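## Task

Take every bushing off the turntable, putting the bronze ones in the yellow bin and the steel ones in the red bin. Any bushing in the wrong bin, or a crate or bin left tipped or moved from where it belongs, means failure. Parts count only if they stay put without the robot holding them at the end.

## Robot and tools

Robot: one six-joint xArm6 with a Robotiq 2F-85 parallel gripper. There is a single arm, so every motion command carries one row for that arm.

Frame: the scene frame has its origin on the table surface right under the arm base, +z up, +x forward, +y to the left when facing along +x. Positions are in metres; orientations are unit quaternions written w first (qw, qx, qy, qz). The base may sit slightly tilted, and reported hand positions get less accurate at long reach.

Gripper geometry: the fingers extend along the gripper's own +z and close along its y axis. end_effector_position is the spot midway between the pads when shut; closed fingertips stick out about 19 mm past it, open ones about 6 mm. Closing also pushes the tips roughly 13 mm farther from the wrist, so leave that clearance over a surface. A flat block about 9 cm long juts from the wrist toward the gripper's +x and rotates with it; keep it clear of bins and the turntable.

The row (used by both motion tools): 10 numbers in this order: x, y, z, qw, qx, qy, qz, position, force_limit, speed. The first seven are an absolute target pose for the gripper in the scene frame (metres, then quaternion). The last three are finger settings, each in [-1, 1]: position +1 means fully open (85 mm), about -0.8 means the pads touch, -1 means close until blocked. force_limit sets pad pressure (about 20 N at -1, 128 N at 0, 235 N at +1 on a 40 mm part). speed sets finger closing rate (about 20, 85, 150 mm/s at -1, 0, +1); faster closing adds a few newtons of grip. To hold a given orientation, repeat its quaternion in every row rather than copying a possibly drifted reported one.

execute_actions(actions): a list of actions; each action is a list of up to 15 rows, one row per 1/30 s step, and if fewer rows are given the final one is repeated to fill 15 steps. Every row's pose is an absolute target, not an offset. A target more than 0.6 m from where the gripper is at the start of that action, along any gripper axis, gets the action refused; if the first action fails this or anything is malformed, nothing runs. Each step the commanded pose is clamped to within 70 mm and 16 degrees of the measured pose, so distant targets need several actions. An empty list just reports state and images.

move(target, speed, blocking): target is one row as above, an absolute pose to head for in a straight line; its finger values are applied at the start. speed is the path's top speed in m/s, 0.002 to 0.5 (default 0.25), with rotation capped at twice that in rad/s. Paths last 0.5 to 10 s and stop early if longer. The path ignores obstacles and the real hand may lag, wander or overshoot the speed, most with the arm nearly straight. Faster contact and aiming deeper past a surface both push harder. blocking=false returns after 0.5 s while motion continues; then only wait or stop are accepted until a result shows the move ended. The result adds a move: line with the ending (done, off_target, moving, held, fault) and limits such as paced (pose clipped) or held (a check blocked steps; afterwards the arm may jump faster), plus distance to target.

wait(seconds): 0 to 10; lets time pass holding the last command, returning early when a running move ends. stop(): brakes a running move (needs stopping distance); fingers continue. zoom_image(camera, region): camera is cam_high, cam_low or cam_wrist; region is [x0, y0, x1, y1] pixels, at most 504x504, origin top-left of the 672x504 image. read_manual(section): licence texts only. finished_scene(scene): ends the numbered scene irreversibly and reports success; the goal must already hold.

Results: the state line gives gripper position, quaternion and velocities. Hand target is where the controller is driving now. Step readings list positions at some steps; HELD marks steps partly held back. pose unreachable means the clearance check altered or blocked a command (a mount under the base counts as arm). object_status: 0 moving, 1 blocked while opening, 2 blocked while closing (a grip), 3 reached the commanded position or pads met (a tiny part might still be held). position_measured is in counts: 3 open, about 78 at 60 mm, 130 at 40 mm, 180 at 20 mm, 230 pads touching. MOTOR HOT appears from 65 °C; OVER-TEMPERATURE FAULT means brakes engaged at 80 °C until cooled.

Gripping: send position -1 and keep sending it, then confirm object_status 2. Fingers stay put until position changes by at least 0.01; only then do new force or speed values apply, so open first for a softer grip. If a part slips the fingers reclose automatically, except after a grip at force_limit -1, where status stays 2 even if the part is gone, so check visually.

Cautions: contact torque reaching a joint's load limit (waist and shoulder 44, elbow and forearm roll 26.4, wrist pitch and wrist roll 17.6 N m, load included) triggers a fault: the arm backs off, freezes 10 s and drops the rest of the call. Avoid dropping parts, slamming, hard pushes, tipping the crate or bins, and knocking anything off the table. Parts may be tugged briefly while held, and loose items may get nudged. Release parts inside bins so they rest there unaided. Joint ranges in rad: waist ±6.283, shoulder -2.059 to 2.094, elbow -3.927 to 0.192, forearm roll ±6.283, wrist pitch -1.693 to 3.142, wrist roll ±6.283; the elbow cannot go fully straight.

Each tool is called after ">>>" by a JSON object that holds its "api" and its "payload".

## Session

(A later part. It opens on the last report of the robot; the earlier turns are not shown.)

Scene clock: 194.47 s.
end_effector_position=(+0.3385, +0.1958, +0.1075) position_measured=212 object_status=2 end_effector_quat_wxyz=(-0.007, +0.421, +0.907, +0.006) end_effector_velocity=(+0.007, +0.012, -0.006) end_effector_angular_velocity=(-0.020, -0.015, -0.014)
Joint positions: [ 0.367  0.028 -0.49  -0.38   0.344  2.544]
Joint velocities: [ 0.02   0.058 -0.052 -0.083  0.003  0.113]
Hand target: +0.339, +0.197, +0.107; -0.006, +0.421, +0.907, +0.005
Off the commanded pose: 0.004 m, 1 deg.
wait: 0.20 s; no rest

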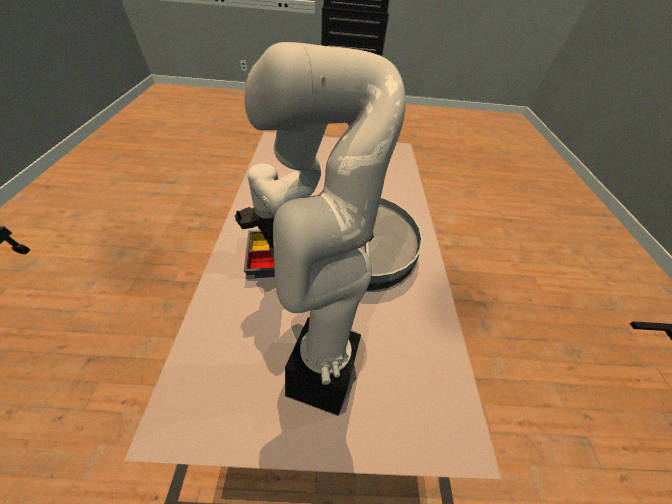

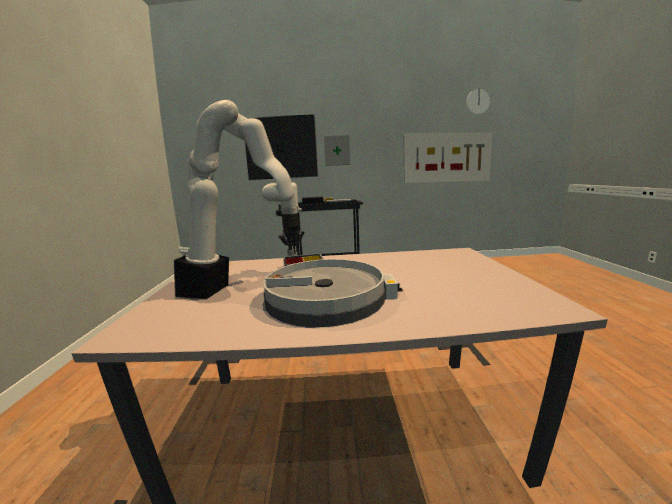

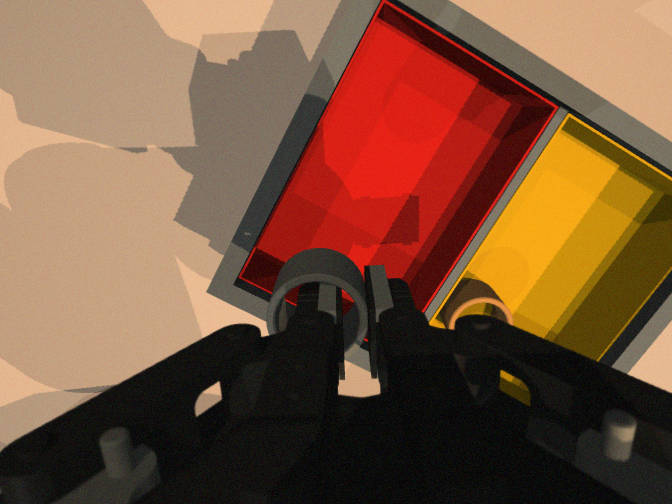

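>>> {"api": "execute_actions", "payload": {"actions": [[[0.340,0.1975,0.104,0,0.4226,0.9063,0,-1,-0.5,0],[0.341,0.1985,0.101,0,0.4226,0.9063,0,-1,-0.5,0],[0.341,0.1985,0.097,0,0.4226,0.9063,0,-1,-0.5,0],[0.341,0.1985,0.092,0,0.4226,0.9063,0,-1,-0.5,0],[0.341,0.1985,0.087,0,0.4226,0.9063,0,-1,-0.5,0],[0.341,0.1985,0.082,0,0.4226,0.9063,0,-1,-0.5,0],[0.341,0.1985,0.077,0,0.4226,0.9063,0,-1,-0.5,0],[0.341,0.1985,0.072,0,0.4226,0.9063,0,-1,-0.5,0],[0.341,0.1985,0.067,0,0.4226,0.9063,0,-1,-0.5,0],[0.341,0.1985,0.062,0,0.4226,0.9063,0,-1,-0.5,0],[0.341,0.1985,0.058,0,0.4226,0.9063,0,-1,-0.5,0],[0.341,0.1985,0.054,0,0.4226,0.9063,0,-1,-0.5,0],[0.341,0.1985,0.051,0,0.4226,0.9063,0,-1,-0.5,0],[0.341,0.1985,0.049,0,0.4226,0.9063,0,-1,-0.5,0],[0.341,0.1985,0.048,0,0.4226,0.9063,0,-1,-0.5,0]],[[0.341,0.1985,0.048,0,0.4226,0.9063,0,-1,-0.5,0],[0.341,0.1985,0.048,0,0.4226,0.9063,0,-1,-0.5,0],[0.341,0.1985,0.048,0,0.4226,0.9063,0,-1,-0.5,0],[0.341,0.1985,0.048,0,0.4226,0.9063,0,-1,-0.5,0],[0.341,0.1985,0.048,0,0.4226,0.9063,0,-0.55,-0.5,0],[0.341,0.1985,0.048,0,0.4226,0.9063,0,-0.55,-0.5,0],[0.341,0.1985,0.048,0,0.4226,0.9063,0,-0.55,-0.5,0],[0.341,0.1985,0.048,0,0.4226,0.9063,0,-0.55,-0.5,0],[0.341,0.1985,0.050,0,0.4226,0.9063,0,-0.55,-0.5,0],[0.341,0.1985,0.054,0,0.4226,0.9063,0,-0.55,-0.5,0],[0.341,0.1985,0.059,0,0.4226,0.9063,0,-0.55,-0.5,0],[0.341,0.1985,0.065,0,0.4226,0.9063,0,-0.55,-0.5,0],[0.341,0.1985,0.072,0,0.4226,0.9063,0,-0.55,-0.5,0],[0.341,0.1985,0.079,0,0.4226,0.9063,0,-0.55,-0.5,0],[0.341,0.1985,0.086,0,0.4226,0.9063,0,-0.55,-0.5,0]],[[0.341,0.197,0.093,0,0.4226,0.9063,0,-0.55,-0.5,0],[0.341,0.194,0.100,0,0.4226,0.9063,0,-0.55,-0.5,0],[0.342,0.189,0.107,0,0.4226,0.9063,0,-0.49,-0.5,0],[0.343,0.182,0.113,0,0.4226,0.9063,0,-0.49,-0.5,0],[0.344,0.173,0.118,0,0.4226,0.9063,0,-0.49,-0.5,0],[0.345,0.163,0.122,0,0.4226,0.9063,0,-0.49,-0.5,0],[0.346,0.152,0.125,0,0.4226,0.9063,0,-0.49,-0.5,0],[0.347,0.141,0.127,0,0.4226,0.9063,0,-0.49,-0.5,0],[0.348,0.130,0.128,0,0.4226,0.9063,0,-0.49,-0.5,0],[0.349,0.119,0.128,0,0.4226,0.9063,0,-0.49,-0.5,0],[0.350,0.108,0.128,0,0.4226,0.9063,0,-0.49,-0.5,0],[0.351,0.097,0.128,0,0.4226,0.9063,0,-0.49,-0.5,0],[0.352,0.086,0.128,0,0.4226,0.9063,0,-0.49,-0.5,0],[0.353,0.075,0.128,0,0.4226,0.9063,0,-0.49,-0.5,0],[0.354,0.064,0.128,0,0.4226,0.9063,0,-0.49,-0.5,0]],[[0.355,0.053,0.127,0,0.4226,0.9063,0,-0.49,-0.5,0],[0.356,0.042,0.126,0,0.4226,0.9063,0,-0.49,-0.5,0],[0.357,0.031,0.125,0,0.4226,0.9063,0,-0.49,-0.5,0],[0.358,0.020,0.124,0,0.4226,0.9063,0,-0.49,-0.5,0],[0.359,0.009,0.123,0,0.4226,0.9063,0,-0.49,-0.5,0],[0.360,-0.002,0.121,0,0.4226,0.9063,0,-0.49,-0.5,0],[0.361,-0.013,0.119,0,0.4226,0.9063,0,-0.49,-0.5,0],[0.362,-0.024,0.117,0,0.4226,0.9063,0,-0.49,-0.5,0],[0.363,-0.035,0.115,0,0.4226,0.9063,0,-0.49,-0.5,0],[0.364,-0.046,0.113,0,0.4226,0.9063,0,-0.49,-0.5,0],[0.365,-0.056,0.111,0,0.4226,0.9063,0,-0.49,-0.5,0],[0.366,-0.066,0.109,0,0.4226,0.9063,0,-0.49,-0.5,0],[0.367,-0.075,0.107,0,0.4226,0.9063,0,-0.49,-0.5,0],[0.3675,-0.083,0.105,0,0.4226,0.9063,0,-0.49,-0.5,0],[0.368,-0.089,0.103,0,0.4226,0.9063,0,-0.49,-0.5,0]],[[0.3685,-0.094,0.101,0,0.4226,0.9063,0,-0.49,-0.5,0],[0.3688,-0.097,0.099,0,0.4226,0.9063,0,-0.49,-0.5,0],[0.3688,-0.0984,0.098,0,0.4226,0.9063,0,-0.49,-0.5,0],[0.3688,-0.0984,0.097,0,0.4226,0.9063,0,-0.49,-0.5,0]]]}}

>>> {"api": "zoom_image", "payload": {"camera": "cam_wrist", "region": [230, 220, 450, 410]}}

Scene clock: 215.30 s.
end_effector_position=(+0.3688, -0.0975, +0.0974) position_measured=191 object_status=3 end_effector_quat_wxyz=(+0.002, +0.423, +0.906, -0.004) end_effector_velocity=(+0.004, -0.005, -0.003) end_effector_angular_velocity=(+0.073, +0.003, +0.012)
Joint positions: [-0.432 -0.063 -0.387 -0.04   0.247  1.438]
Joint velocities: [-0.002  0.03  -0.036  0.292  0.025 -0.297]
Hand target: +0.369, -0.098, +0.097; +0.000, +0.423, +0.906, -0.001
Off the commanded pose: 0.001 m, 1 deg.
Step readings (end_effector_position; steps 1 to 15: 1st action; 16 to 30: 2nd action; 31 to 45: 3rd action; 46 to 60: 4th action; 61 to 75: 5th action):
0: (+0.3389, +0.1973, +0.1067)
1: (+0.3389, +0.1973, +0.1067)
2: (+0.3390, +0.1973, +0.1066)
4: (+0.3401, +0.1979, +0.1046)
8: (+0.3400, +0.1983, +0.0914)
15: (+0.3380, +0.1976, +0.0610)
16: (+0.3381, +0.1976, +0.0575)
17: (+0.3383, +0.1977, +0.0547)
19: (+0.3392, +0.1979, +0.0512)
23: (+0.3410, +0.1986, +0.0491)
30: (+0.3406, +0.1985, +0.0610)
31: (+0.3408, +0.1988, +0.0659)
32: (+0.3410, +0.1991, +0.0712)
34: (+0.3415, +0.1982, +0.0825)
38: (+0.3445, +0.1822, +0.1036)
45: (+0.3492, +0.1164, +0.1186)
46: (+0.3498, +0.1060, +0.1194)
47: (+0.3504, +0.0955, +0.1201)
49: (+0.3518, +0.0743, +0.1211)
53: (+0.3545, +0.0312, +0.1213)
60: (+0.3587, -0.0442, +0.1160)
61: (+0.3596, -0.0541, +0.1147)
62: (+0.3605, -0.0632, +0.1133)
64: (+0.3622, -0.0787, +0.1097)
68: (+0.3654, -0.0937, +0.1015)
75: end_effector_position above

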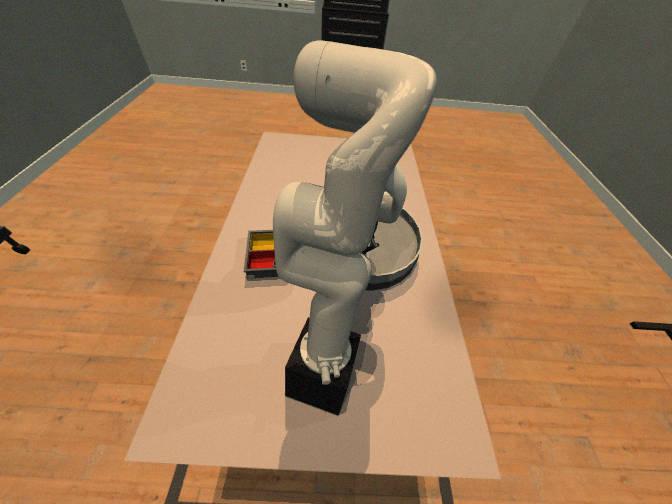

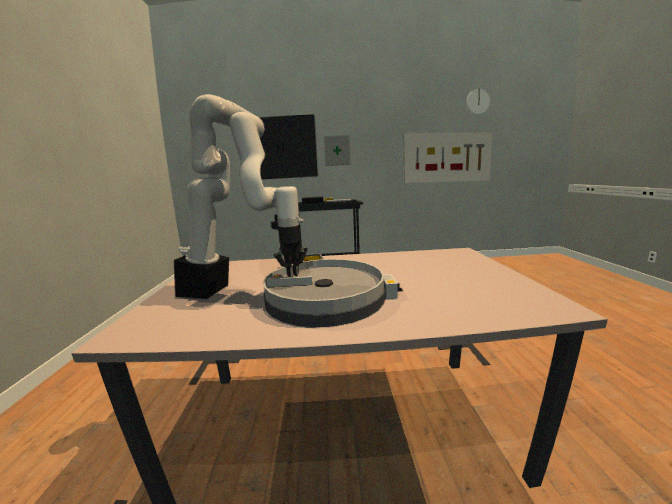

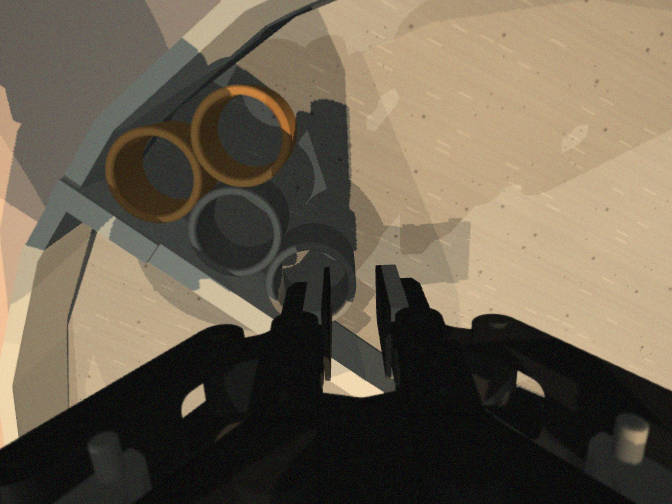

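Region (230, 220, 450, 410) of cam_wrist's 672x504 image, scaled by 2.291, with more detail than that image has; it fills the top 435 rows of this view, and the rest is white.

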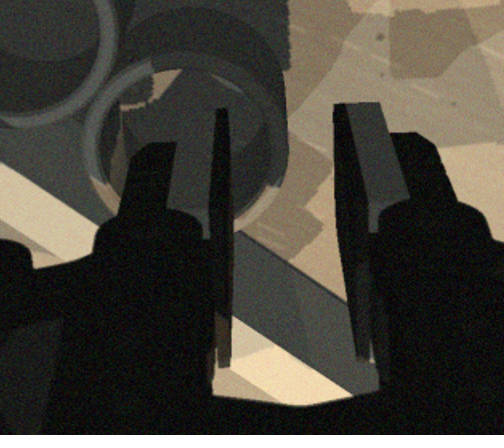

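>>> {"api": "execute_actions", "payload": {"actions": []}}

>>> {"api": "zoom_image", "payload": {"camera": "cam_wrist", "region": [230, 220, 450, 410]}}

Scene clock: 218.27 s.
end_effector_position=(+0.3690, -0.0982, +0.0970) position_measured=191 object_status=3 end_effector_quat_wxyz=(+0.000, +0.423, +0.906, -0.001) end_effector_velocity=(+0.000, -0.000, +0.000) end_effector_angular_velocity=(-0.000, -0.000, +0.001)
Joint positions: [-0.433 -0.06  -0.39  -0.011  0.25   1.409]
Joint velocities: [-0.001 -0.     0.    -0.    -0.    -0.001]
Hand target: +0.369, -0.098, +0.097; +0.000, +0.423, +0.906, -0.001
Off the commanded pose: 0.000 m, 0 deg.

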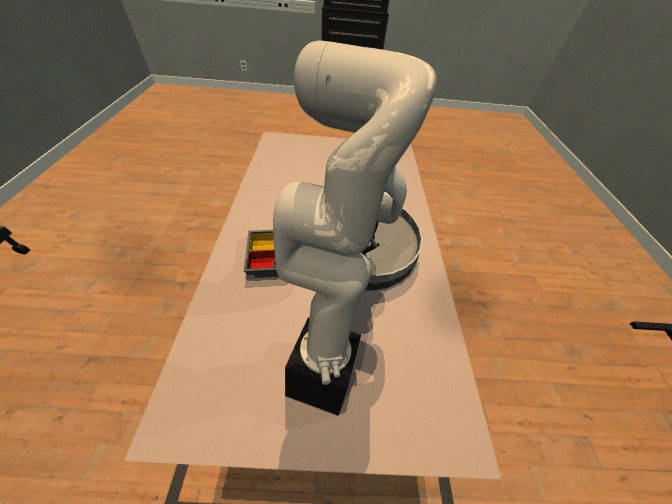

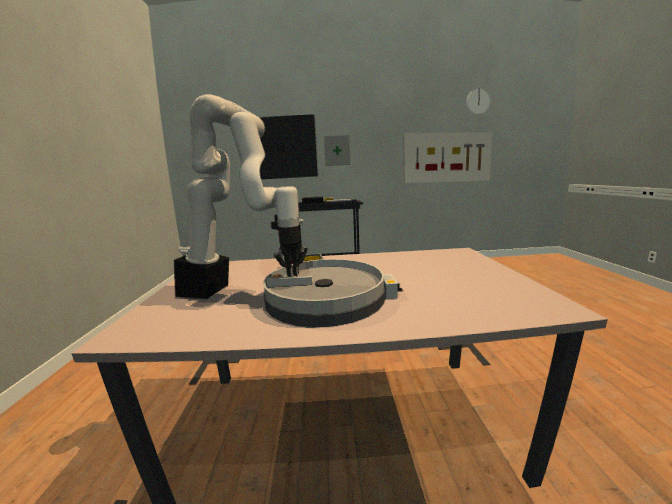

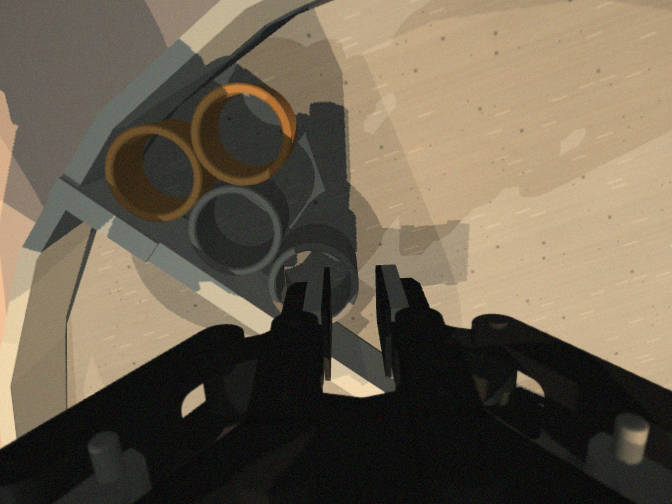

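Region (230, 220, 450, 410) of cam_wrist's 672x504 image, scaled by 2.291, with more detail than that image has; it fills the top 435 rows of this view, and the rest is white.

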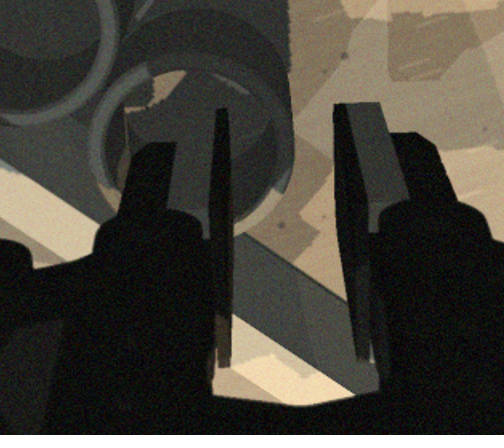

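>>> {"api": "execute_actions", "payload": {"actions": [[[0.3683,-0.0986,0.097,0,0.4226,0.9063,0,-0.49,-0.5,0],[0.3677,-0.0989,0.0965,0,0.4226,0.9063,0,-0.49,-0.5,0],[0.3677,-0.0989,0.0955,0,0.4226,0.9063,0,-0.49,-0.5,0],[0.3677,-0.0989,0.094,0,0.4226,0.9063,0,-0.49,-0.5,0],[0.3677,-0.0989,0.092,0,0.4226,0.9063,0,-0.49,-0.5,0],[0.3677,-0.0989,0.090,0,0.4226,0.9063,0,-0.49,-0.5,0],[0.3677,-0.0989,0.088,0,0.4226,0.9063,0,-0.49,-0.5,0],[0.3677,-0.0989,0.086,0,0.4226,0.9063,0,-0.49,-0.5,0],[0.3677,-0.0989,0.084,0,0.4226,0.9063,0,-0.49,-0.5,0],[0.3677,-0.0989,0.082,0,0.4226,0.9063,0,-0.49,-0.5,0],[0.3677,-0.0989,0.080,0,0.4226,0.9063,0,-0.49,-0.5,0],[0.3677,-0.0989,0.078,0,0.4226,0.9063,0,-0.49,-0.5,0],[0.3677,-0.0989,0.076,0,0.4226,0.9063,0,-0.49,-0.5,0],[0.3677,-0.0989,0.075,0,0.4226,0.9063,0,-0.49,-0.5,0],[0.3677,-0.0989,0.075,0,0.4226,0.9063,0,-0.49,-0.5,0]]]}}

Scene clock: 230.87 s.
end_effector_position=(+0.3672, -0.0987, +0.0799) position_measured=191 object_status=3 end_effector_quat_wxyz=(-0.000, +0.423, +0.906, -0.000) end_effector_velocity=(-0.003, +0.001, -0.053) end_effector_angular_velocity=(+0.003, +0.008, +0.001)
Joint positions: [-0.435  0.011 -0.397 -0.001  0.186  1.396]
Joint velocities: [ 0.001  0.23  -0.038  0.004 -0.184 -0.003]
Hand target: +0.367, -0.099, +0.075; -0.000, +0.423, +0.906, +0.000
Off the commanded pose: 0.005 m, 0 deg.
Step readings (end_effector_position):
0: (+0.3690, -0.0982, +0.0970)
1: (+0.3690, -0.0982, +0.0970)
2: (+0.3689, -0.0982, +0.0970)
4: (+0.3685, -0.0986, +0.0968)
8: (+0.3679, -0.0989, +0.0927)
15: end_effector_position above

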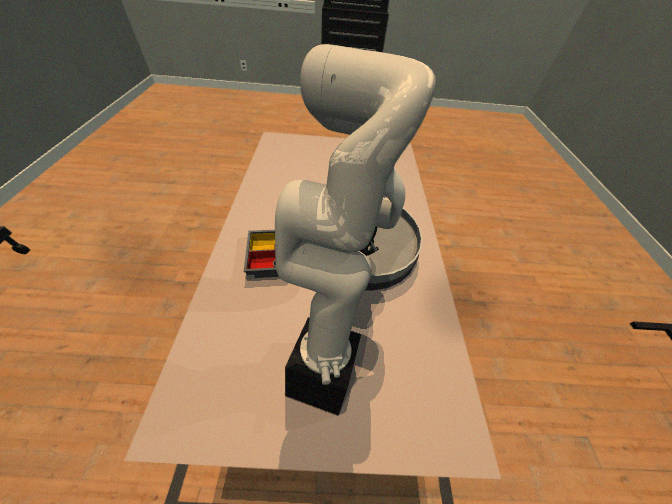

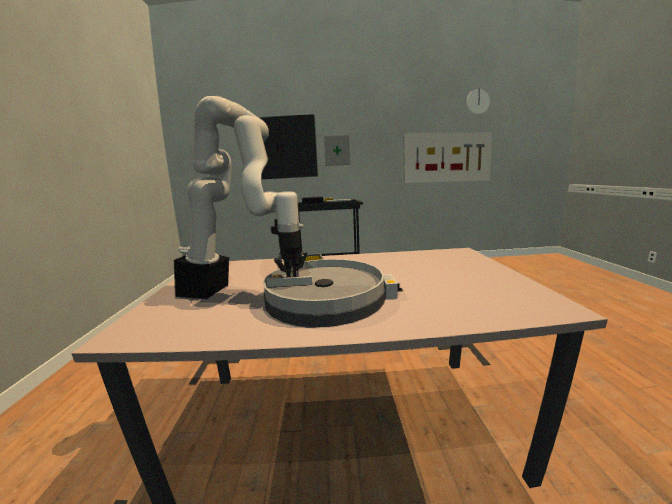

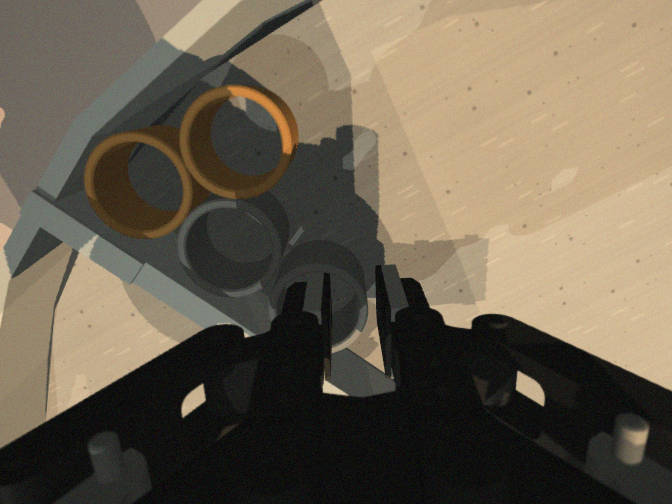

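>>> {"api": "execute_actions", "payload": {"actions": []}}

Scene clock: 240.07 s.
end_effector_position=(+0.3675, -0.0988, +0.0753) position_measured=191 object_status=3 end_effector_quat_wxyz=(-0.000, +0.423, +0.906, +0.000) end_effector_velocity=(-0.000, +0.000, -0.000) end_effector_angular_velocity=(+0.000, +0.000, +0.001)
Joint positions: [-0.435  0.032 -0.401 -0.     0.169  1.396]
Joint velocities: [ 0.001  0.     0.    -0.     0.    -0.   ]
Hand target: +0.367, -0.099, +0.075; -0.000, +0.423, +0.906, +0.000
Off the commanded pose: 0.000 m, 0 deg.

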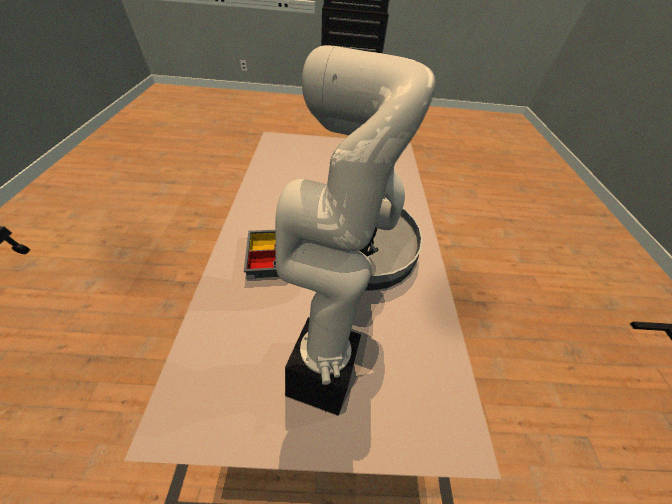

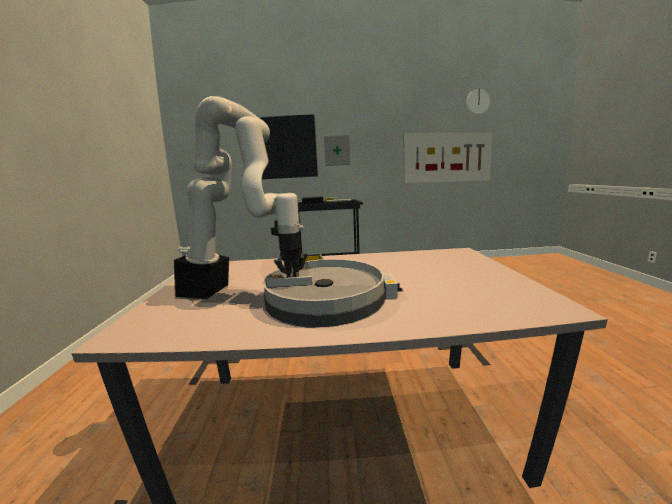

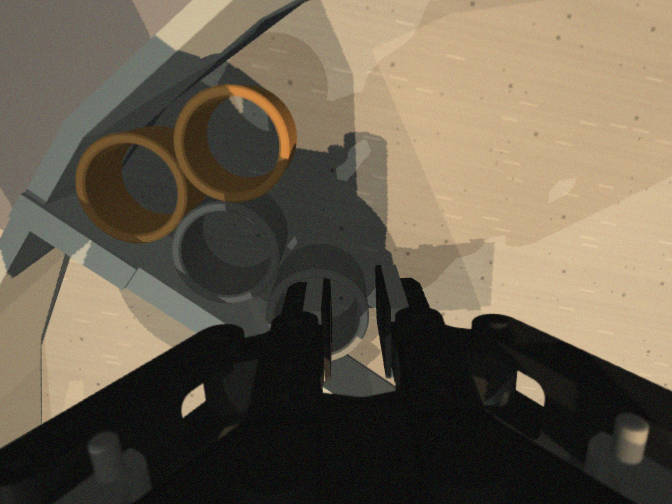

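>>> {"api": "execute_actions", "payload": {"actions": [[[0.3677,-0.0989,0.075,0,0.4226,0.9063,0,-1,-0.5,0],[0.3677,-0.0989,0.075,0,0.4226,0.9063,0,-1,-0.5,0],[0.3677,-0.0989,0.075,0,0.4226,0.9063,0,-1,-0.5,0],[0.3677,-0.0989,0.075,0,0.4226,0.9063,0,-1,-0.5,0],[0.3677,-0.0989,0.075,0,0.4226,0.9063,0,-1,-0.5,0],[0.3677,-0.0989,0.075,0,0.4226,0.9063,0,-1,-0.5,0],[0.3677,-0.0989,0.075,0,0.4226,0.9063,0,-1,-0.5,0],[0.3677,-0.0989,0.078,0,0.4226,0.9063,0,-1,-0.5,0],[0.3677,-0.0989,0.083,0,0.4226,0.9063,0,-1,-0.5,0],[0.3677,-0.0989,0.089,0,0.4226,0.9063,0,-1,-0.5,0],[0.3677,-0.0989,0.096,0,0.4226,0.9063,0,-1,-0.5,0],[0.3677,-0.0989,0.104,0,0.4226,0.9063,0,-1,-0.5,0],[0.3677,-0.097,0.112,0,0.4226,0.9063,0,-1,-0.5,0],[0.3677,-0.094,0.119,0,0.4226,0.9063,0,-1,-0.5,0],[0.3677,-0.090,0.125,0,0.4226,0.9063,0,-1,-0.5,0]]]}}

Scene clock: 243.20 s.
end_effector_position=(+0.3662, -0.0979, +0.0943) position_measured=212 object_status=2 end_effector_quat_wxyz=(-0.002, +0.423, +0.906, -0.000) end_effector_velocity=(+0.028, +0.008, +0.172) end_effector_angular_velocity=(-0.019, -0.074, -0.029)
Joint positions: [-0.434 -0.053 -0.386 -0.002  0.243  1.398]
Joint velocities: [ 0.039 -0.71   0.079 -0.024  0.555  0.09 ]
Hand target: +0.369, -0.091, +0.118; +0.002, +0.423, +0.906, +0.001
Off the commanded pose: 0.032 m, 0 deg.
Step readings (end_effector_position):
0: (+0.3675, -0.0988, +0.0753)
1: (+0.3675, -0.0988, +0.0753)
2: (+0.3676, -0.0989, +0.0753)
4: (+0.3682, -0.0991, +0.0754)
8: (+0.3678, -0.0980, +0.0753)
15: end_effector_position above

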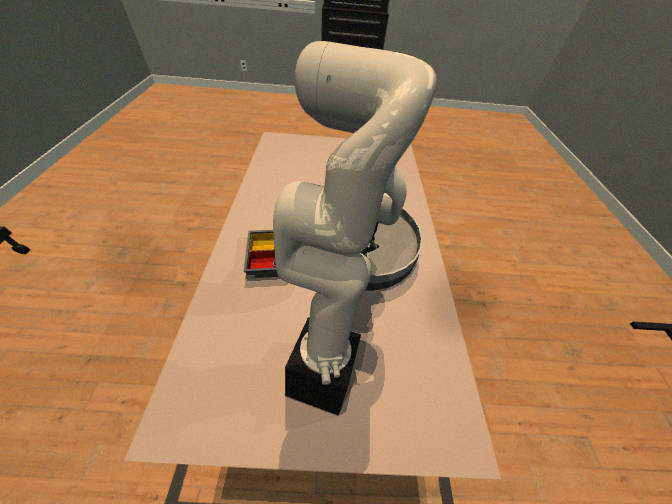

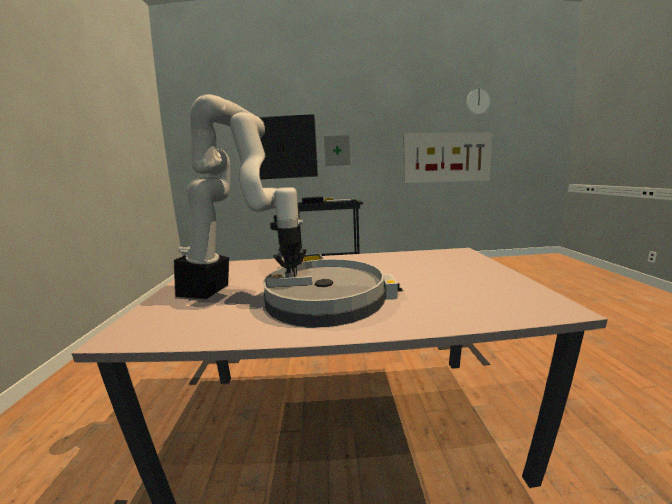

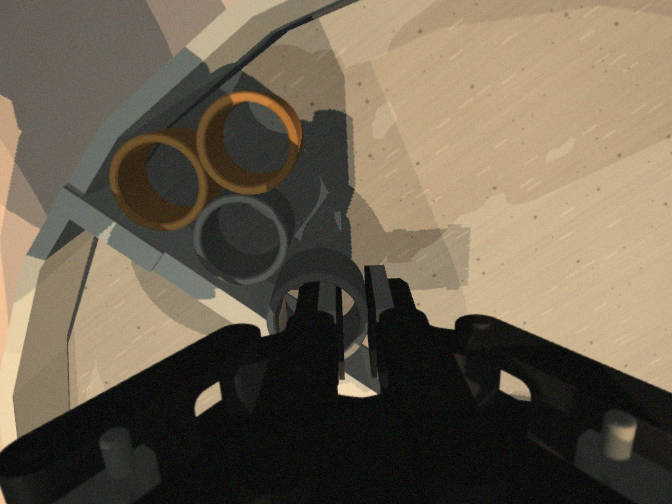

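>>> {"api": "execute_actions", "payload": {"actions": [[[0.3670,-0.083,0.128,0,0.4226,0.9063,0,-1,-0.5,0],[0.3661,-0.074,0.131,0,0.4226,0.9063,0,-1,-0.5,0],[0.3651,-0.064,0.133,0,0.4226,0.9063,0,-1,-0.5,0],[0.3640,-0.053,0.135,0,0.4226,0.9063,0,-1,-0.5,0],[0.3629,-0.042,0.135,0,0.4226,0.9063,0,-1,-0.5,0],[0.3618,-0.031,0.135,0,0.4226,0.9063,0,-1,-0.5,0],[0.3607,-0.020,0.135,0,0.4226,0.9063,0,-1,-0.5,0],[0.3596,-0.009,0.135,0,0.4226,0.9063,0,-1,-0.5,0],[0.3584,0.002,0.135,0,0.4226,0.9063,0,-1,-0.5,0],[0.3573,0.013,0.135,0,0.4226,0.9063,0,-1,-0.5,0],[0.3562,0.024,0.135,0,0.4226,0.9063,0,-1,-0.5,0],[0.3551,0.035,0.135,0,0.4226,0.9063,0,-1,-0.5,0],[0.3540,0.046,0.135,0,0.4226,0.9063,0,-1,-0.5,0],[0.3529,0.057,0.135,0,0.4226,0.9063,0,-1,-0.5,0],[0.3518,0.068,0.135,0,0.4226,0.9063,0,-1,-0.5,0]],[[0.3507,0.079,0.135,0,0.4226,0.9063,0,-1,-0.5,0],[0.3496,0.090,0.135,0,0.4226,0.9063,0,-1,-0.5,0],[0.3485,0.101,0.134,0,0.4226,0.9063,0,-1,-0.5,0],[0.3474,0.112,0.132,0,0.4226,0.9063,0,-1,-0.5,0],[0.3463,0.123,0.129,0,0.4226,0.9063,0,-1,-0.5,0],[0.3452,0.134,0.126,0,0.4226,0.9063,0,-1,-0.5,0],[0.3441,0.145,0.123,0,0.4226,0.9063,0,-1,-0.5,0],[0.3430,0.156,0.120,0,0.4226,0.9063,0,-1,-0.5,0],[0.3418,0.167,0.117,0,0.4226,0.9063,0,-1,-0.5,0],[0.3407,0.178,0.114,0,0.4226,0.9063,0,-1,-0.5,0],[0.3396,0.189,0.111,0,0.4226,0.9063,0,-1,-0.5,0],[0.3385,0.200,0.108,0,0.4226,0.9063,0,-1,-0.5,0],[0.3375,0.210,0.106,0,0.4226,0.9063,0,-1,-0.5,0],[0.3366,0.219,0.104,0,0.4226,0.9063,0,-1,-0.5,0],[0.3359,0.226,0.102,0,0.4226,0.9063,0,-1,-0.5,0]],[[0.3354,0.231,0.099,0,0.4226,0.9063,0,-1,-0.5,0],[0.3351,0.234,0.096,0,0.4226,0.9063,0,-1,-0.5,0],[0.335,0.235,0.092,0,0.4226,0.9063,0,-1,-0.5,0],[0.335,0.235,0.088,0,0.4226,0.9063,0,-1,-0.5,0],[0.335,0.235,0.083,0,0.4226,0.9063,0,-1,-0.5,0],[0.335,0.235,0.078,0,0.4226,0.9063,0,-1,-0.5,0],[0.335,0.235,0.073,0,0.4226,0.9063,0,-1,-0.5,0],[0.335,0.235,0.068,0,0.4226,0.9063,0,-1,-0.5,0],[0.335,0.235,0.063,0,0.4226,0.9063,0,-1,-0.5,0],[0.335,0.235,0.058,0,0.4226,0.9063,0,-1,-0.5,0],[0.335,0.235,0.054,0,0.4226,0.9063,0,-1,-0.5,0],[0.335,0.235,0.051,0,0.4226,0.9063,0,-1,-0.5,0],[0.335,0.235,0.049,0,0.4226,0.9063,0,-1,-0.5,0],[0.335,0.235,0.048,0,0.4226,0.9063,0,-1,-0.5,0],[0.335,0.235,0.048,0,0.4226,0.9063,0,-1,-0.5,0]]]}}

Scene clock: 255.73 s.
end_effector_position=(+0.3312, +0.2324, +0.0588) position_measured=212 object_status=2 end_effector_quat_wxyz=(-0.009, +0.421, +0.907, +0.000) end_effector_velocity=(+0.009, +0.009, -0.108) end_effector_angular_velocity=(-0.051, -0.020, -0.010)
Joint positions: [ 0.411  0.264 -0.606 -0.557  0.256  2.773]
Joint velocities: [-0.1    0.436 -0.215 -0.592 -0.169  0.514]
Hand target: +0.333, +0.235, +0.049; -0.005, +0.422, +0.907, -0.000
Off the commanded pose: 0.012 m, 1 deg.
Step readings (end_effector_position; steps 1 to 15: 1st action; 16 to 30: 2nd action; 31 to 45: 3rd action):
0: (+0.3690, -0.0913, +0.1178)
1: (+0.3690, -0.0913, +0.1178)
2: (+0.3687, -0.0910, +0.1182)
4: (+0.3673, -0.0850, +0.1222)
8: (+0.3652, -0.0553, +0.1295)
15: (+0.3544, +0.0135, +0.1323)
16: (+0.3531, +0.0239, +0.1328)
17: (+0.3517, +0.0344, +0.1333)
19: (+0.3489, +0.0556, +0.1342)
23: (+0.3436, +0.0988, +0.1340)
30: (+0.3320, +0.1729, +0.1222)
31: (+0.3308, +0.1834, +0.1200)
32: (+0.3298, +0.1935, +0.1177)
34: (+0.3292, +0.2109, +0.1120)
38: (+0.3304, +0.2276, +0.0937)
45: end_effector_position above

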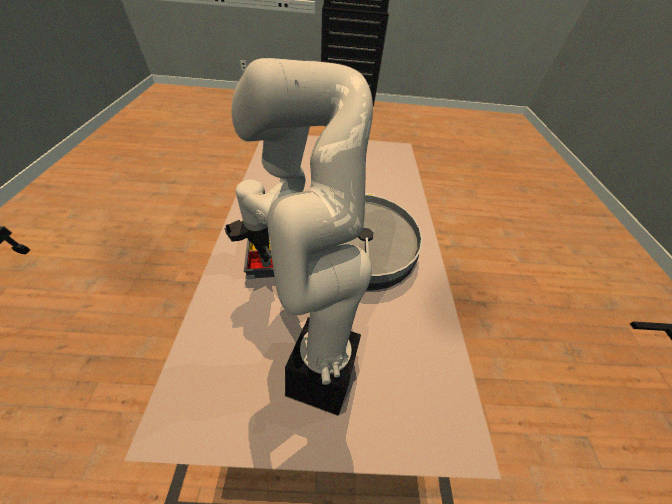

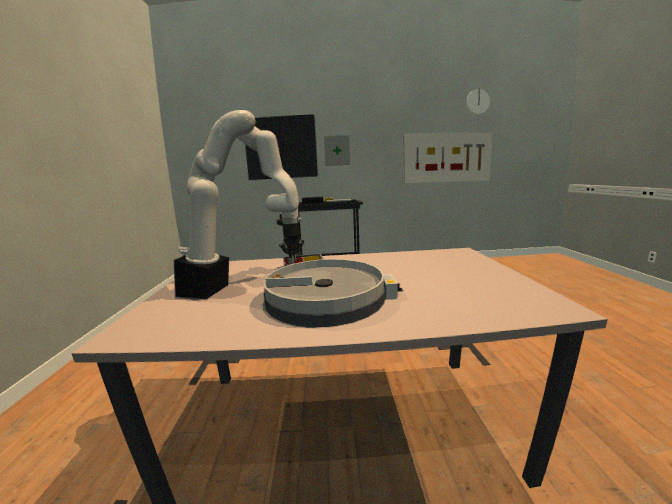

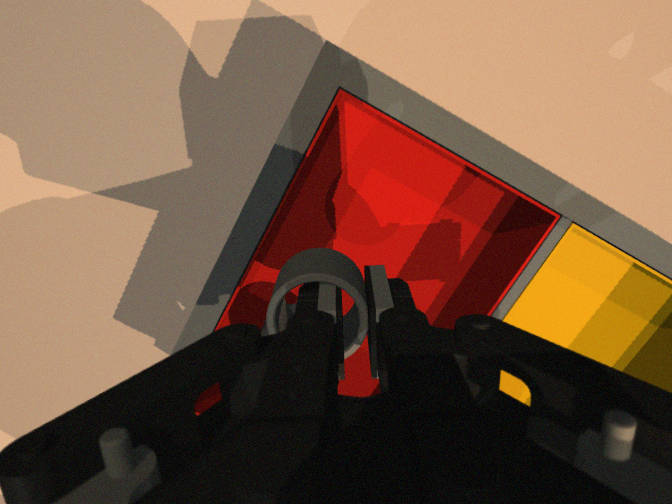

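>>> {"api": "execute_actions", "payload": {"actions": [[[0.334,0.235,0.048,0,0.4226,0.9063,0,-0.55,-0.5,0],[0.334,0.235,0.048,0,0.4226,0.9063,0,-0.55,-0.5,0],[0.334,0.235,0.048,0,0.4226,0.9063,0,-0.55,-0.5,0],[0.334,0.235,0.048,0,0.4226,0.9063,0,-0.55,-0.5,0],[0.334,0.235,0.052,0,0.4226,0.9063,0,-0.55,-0.5,0],[0.334,0.235,0.058,0,0.4226,0.9063,0,-0.55,-0.5,0],[0.334,0.235,0.065,0,0.4226,0.9063,0,-0.55,-0.5,0],[0.334,0.235,0.073,0,0.4226,0.9063,0,-0.55,-0.5,0],[0.334,0.235,0.081,0,0.4226,0.9063,0,-0.55,-0.5,0],[0.334,0.235,0.089,0,0.4226,0.9063,0,-0.55,-0.5,0],[0.334,0.235,0.097,0,0.4226,0.9063,0,-0.55,-0.5,0],[0.334,0.235,0.104,0,0.4226,0.9063,0,-0.55,-0.5,0],[0.334,0.234,0.110,0,0.4226,0.9063,0,-0.55,-0.5,0],[0.334,0.231,0.115,0,0.4226,0.9063,0,-0.55,-0.5,0],[0.334,0.226,0.118,0,0.4226,0.9063,0,-0.55,-0.5,0]],[[0.3340,0.218,0.120,0,0.4226,0.9063,0,-0.49,-0.5,0],[0.3333,0.208,0.121,0,0.4226,0.9063,0,-0.49,-0.5,0],[0.3326,0.196,0.122,0,0.4226,0.9063,0,-0.49,-0.5,0],[0.3318,0.183,0.122,0,0.4226,0.9063,0,-0.49,-0.5,0],[0.3310,0.170,0.122,0,0.4226,0.9063,0,-0.49,-0.5,0],[0.3302,0.157,0.122,0,0.4226,0.9063,0,-0.49,-0.5,0],[0.3294,0.144,0.122,0,0.4226,0.9063,0,-0.49,-0.5,0],[0.3286,0.131,0.122,0,0.4226,0.9063,0,-0.49,-0.5,0],[0.3278,0.118,0.122,0,0.4226,0.9063,0,-0.49,-0.5,0],[0.3270,0.105,0.122,0,0.4226,0.9063,0,-0.49,-0.5,0],[0.3262,0.092,0.122,0,0.4226,0.9063,0,-0.49,-0.5,0],[0.3254,0.079,0.122,0,0.4226,0.9063,0,-0.49,-0.5,0],[0.3246,0.066,0.122,0,0.4226,0.9063,0,-0.49,-0.5,0],[0.3238,0.053,0.122,0,0.4226,0.9063,0,-0.49,-0.5,0],[0.3230,0.040,0.122,0,0.4226,0.9063,0,-0.49,-0.5,0]],[[0.3223,0.027,0.122,0,0.4226,0.9063,0,-0.49,-0.5,0],[0.3215,0.014,0.122,0,0.4226,0.9063,0,-0.49,-0.5,0],[0.3207,0.002,0.121,0,0.4226,0.9063,0,-0.49,-0.5,0],[0.3200,-0.010,0.120,0,0.4226,0.9063,0,-0.49,-0.5,0],[0.3193,-0.022,0.118,0,0.4226,0.9063,0,-0.49,-0.5,0],[0.3187,-0.033,0.115,0,0.4226,0.9063,0,-0.49,-0.5,0],[0.3181,-0.043,0.112,0,0.4226,0.9063,0,-0.49,-0.5,0],[0.3175,-0.052,0.109,0,0.4226,0.9063,0,-0.49,-0.5,0],[0.3171,-0.059,0.106,0,0.4226,0.9063,0,-0.49,-0.5,0],[0.3168,-0.064,0.103,0,0.4226,0.9063,0,-0.49,-0.5,0],[0.3166,-0.067,0.101,0,0.4226,0.9063,0,-0.49,-0.5,0],[0.3165,-0.069,0.099,0,0.4226,0.9063,0,-0.49,-0.5,0],[0.3164,-0.0701,0.098,0,0.4226,0.9063,0,-0.49,-0.5,0],[0.3164,-0.0701,0.097,0,0.4226,0.9063,0,-0.49,-0.5,0],[0.3164,-0.0701,0.097,0,0.4226,0.9063,0,-0.49,-0.5,0]]]}}

Scene clock: 271.20 s.
end_effector_position=(+0.3121, -0.0499, +0.1072) position_measured=191 object_status=3 end_effector_quat_wxyz=(+0.017, +0.430, +0.902, -0.030) end_effector_velocity=(-0.005, -0.191, -0.046) end_effector_angular_velocity=(+0.066, +0.019, +0.022)
Joint positions: [-0.347 -0.268 -0.162 -0.38   0.228  1.869]
Joint velocities: [-0.689  0.293 -0.049  0.433 -0.328 -1.095]
Hand target: +0.314, -0.069, +0.101; +0.015, +0.427, +0.904, -0.023
Off the commanded pose: 0.023 m, 4 deg.
Step readings (end_effector_position; steps 1 to 15: 1st action; 16 to 30: 2nd action; 31 to 45: 3rd action):
0: (+0.3335, +0.2346, +0.0492)
1: (+0.3335, +0.2346, +0.0492)
2: (+0.3335, +0.2346, +0.0491)
4: (+0.3339, +0.2349, +0.0487)
8: (+0.3331, +0.2343, +0.0520)
15: (+0.3345, +0.2366, +0.0914)
16: (+0.3348, +0.2358, +0.0974)
17: (+0.3350, +0.2338, +0.1028)
19: (+0.3354, +0.2239, +0.1102)
23: (+0.3316, +0.1861, +0.1136)
30: (+0.3243, +0.1071, +0.1133)
31: (+0.3235, +0.0959, +0.1134)
32: (+0.3228, +0.0849, +0.1135)
34: (+0.3212, +0.0629, +0.1138)
38: (+0.3180, +0.0193, +0.1136)
45: end_effector_position above

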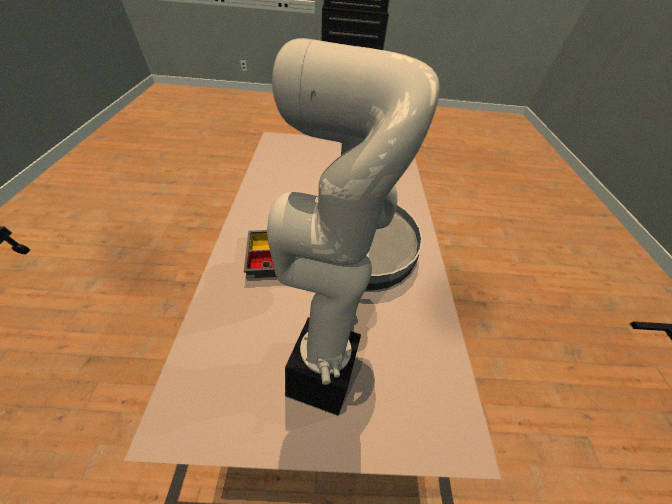

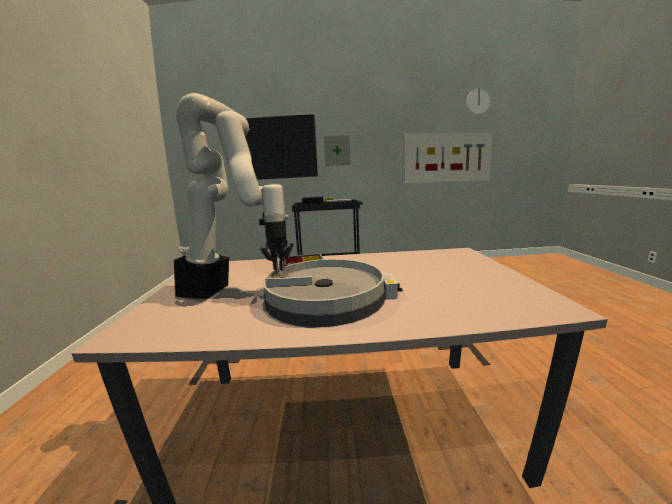

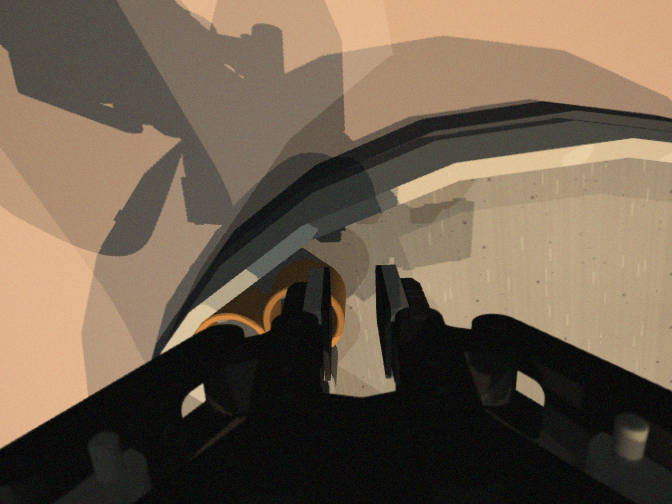

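>>> {"api": "execute_actions", "payload": {"actions": [[[0.3164,-0.0701,0.097,0,0.4226,0.9063,0,-0.49,-0.5,0]]]}}

>>> {"api": "execute_actions", "payload": {"actions": []}}

>>> {"api": "zoom_image", "payload": {"camera": "cam_wrist", "region": [230, 220, 450, 410]}}

Scene clock: 272.97 s.
end_effector_position=(+0.3165, -0.0700, +0.0971) position_measured=191 object_status=3 end_effector_quat_wxyz=(+0.001, +0.423, +0.906, -0.003) end_effector_velocity=(+0.000, -0.001, -0.000) end_effector_angular_velocity=(+0.044, +0.005, +0.005)
Joint positions: [-0.396 -0.192 -0.193 -0.075  0.183  1.508]
Joint velocities: [ 0.017  0.005 -0.01   0.22   0.017 -0.204]
Hand target: +0.316, -0.070, +0.097; +0.000, +0.423, +0.906, -0.001
Off the commanded pose: 0.000 m, 0 deg.
Step readings (end_effector_position):
0: (+0.3141, -0.0693, +0.1011)
1: (+0.3141, -0.0693, +0.1011)
2: (+0.3141, -0.0693, +0.1011)
4: (+0.3148, -0.0695, +0.1001)
8: (+0.3158, -0.0699, +0.0975)
15: end_effector_position above

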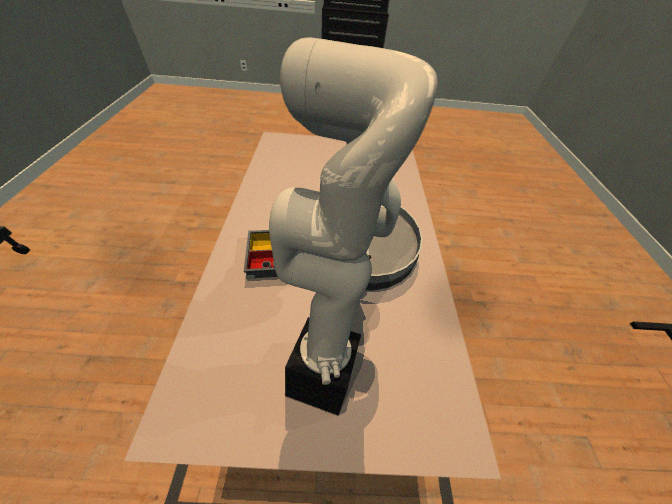

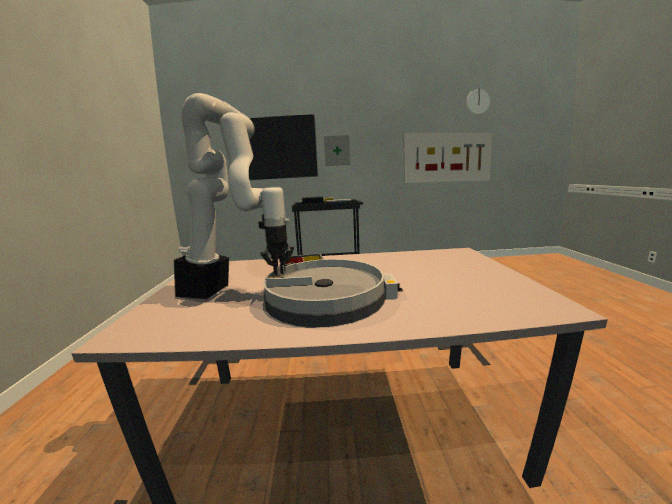

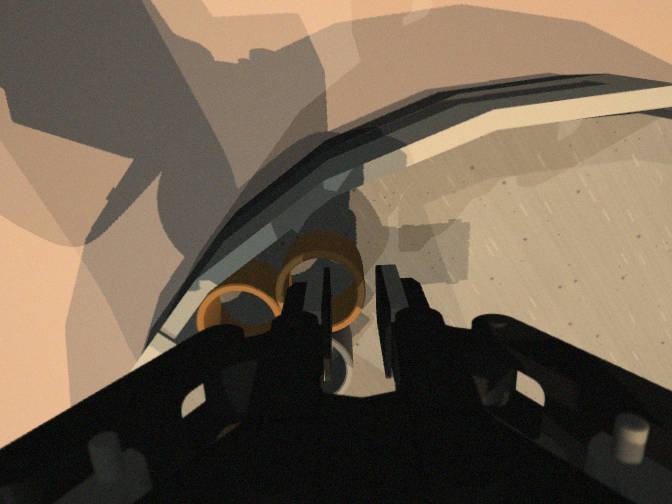

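Scene clock: 272.97 s.
end_effector_position=(+0.3165, -0.0700, +0.0971) position_measured=191 object_status=3 end_effector_quat_wxyz=(+0.001, +0.423, +0.906, -0.003) end_effector_velocity=(+0.000, -0.001, -0.000) end_effector_angular_velocity=(+0.044, +0.005, +0.005)
Joint positions: [-0.396 -0.192 -0.193 -0.075  0.183  1.508]
Joint velocities: [ 0.017  0.005 -0.01   0.22   0.017 -0.204]
Hand target: +0.316, -0.070, +0.097; +0.000, +0.423, +0.906, -0.001
Off the commanded pose: 0.000 m, 0 deg.

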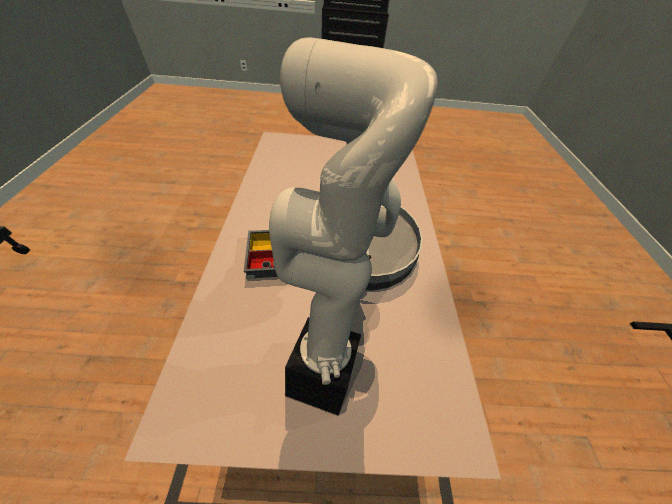

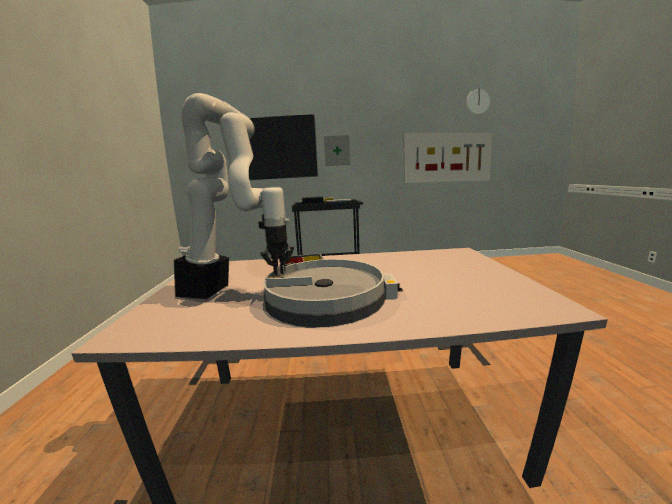

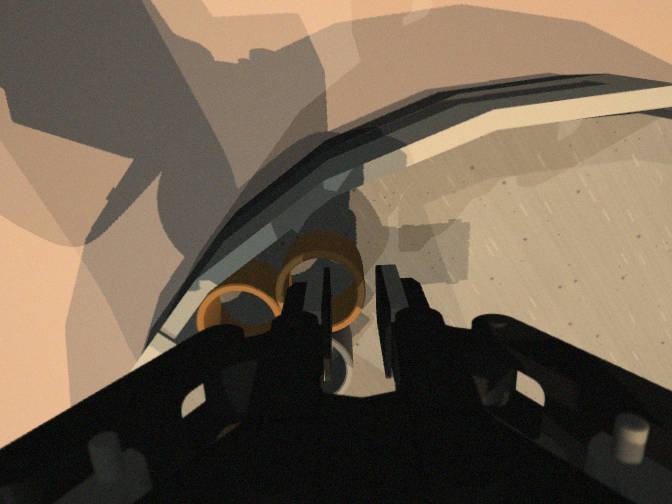

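Region (230, 220, 450, 410) of cam_wrist's 672x504 image, scaled by 2.291, with more detail than that image has; it fills the top 435 rows of this view, and the rest is white.

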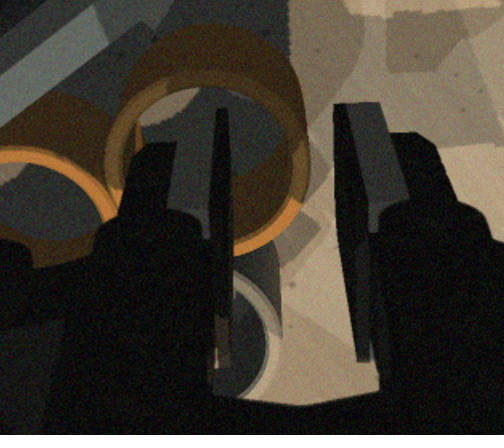

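>>> {"api": "execute_actions", "payload": {"actions": []}}

>>> {"api": "zoom_image", "payload": {"camera": "cam_wrist", "region": [230, 220, 450, 410]}}

Scene clock: 274.67 s.
end_effector_position=(+0.3165, -0.0700, +0.0970) position_measured=191 object_status=3 end_effector_quat_wxyz=(+0.000, +0.423, +0.906, -0.001) end_effector_velocity=(+0.000, -0.000, +0.000) end_effector_angular_velocity=(-0.000, -0.000, +0.002)
Joint positions: [-0.395 -0.191 -0.194 -0.053  0.185  1.487]
Joint velocities: [-0.    -0.    -0.     0.    -0.    -0.002]
Hand target: +0.316, -0.070, +0.097; +0.000, +0.423, +0.906, -0.001
Off the commanded pose: 0.000 m, 0 deg.

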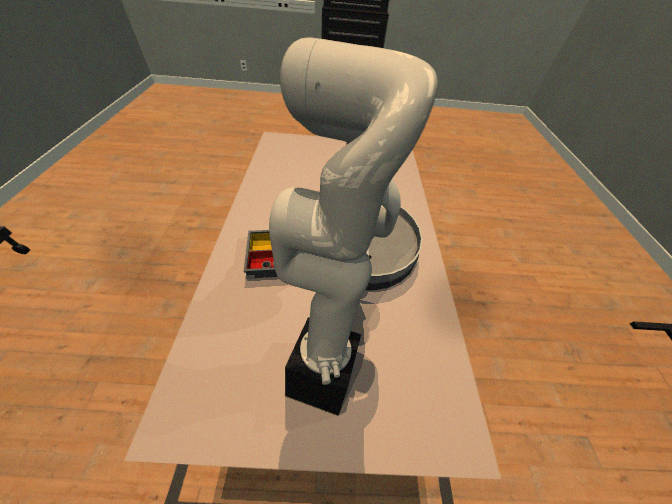

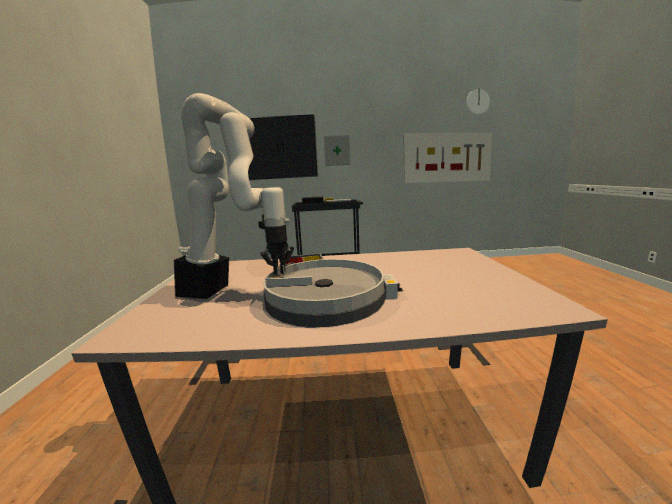

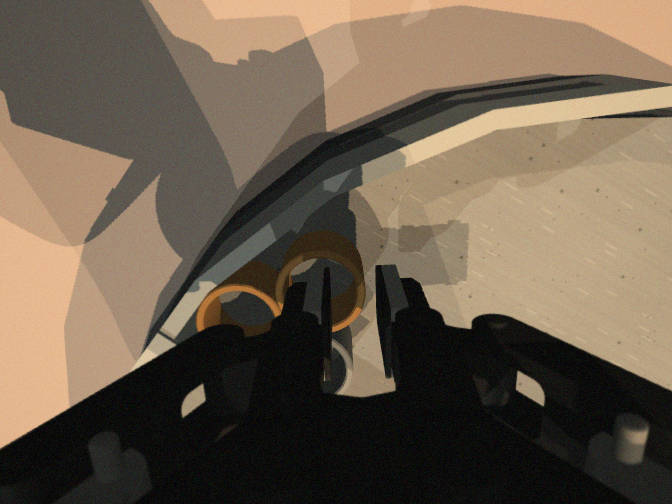

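Region (230, 220, 450, 410) of cam_wrist's 672x504 image, scaled by 2.291, with more detail than that image has; it fills the top 435 rows of this view, and the rest is white.

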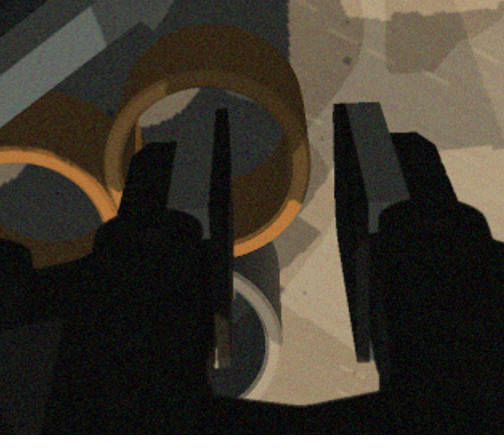

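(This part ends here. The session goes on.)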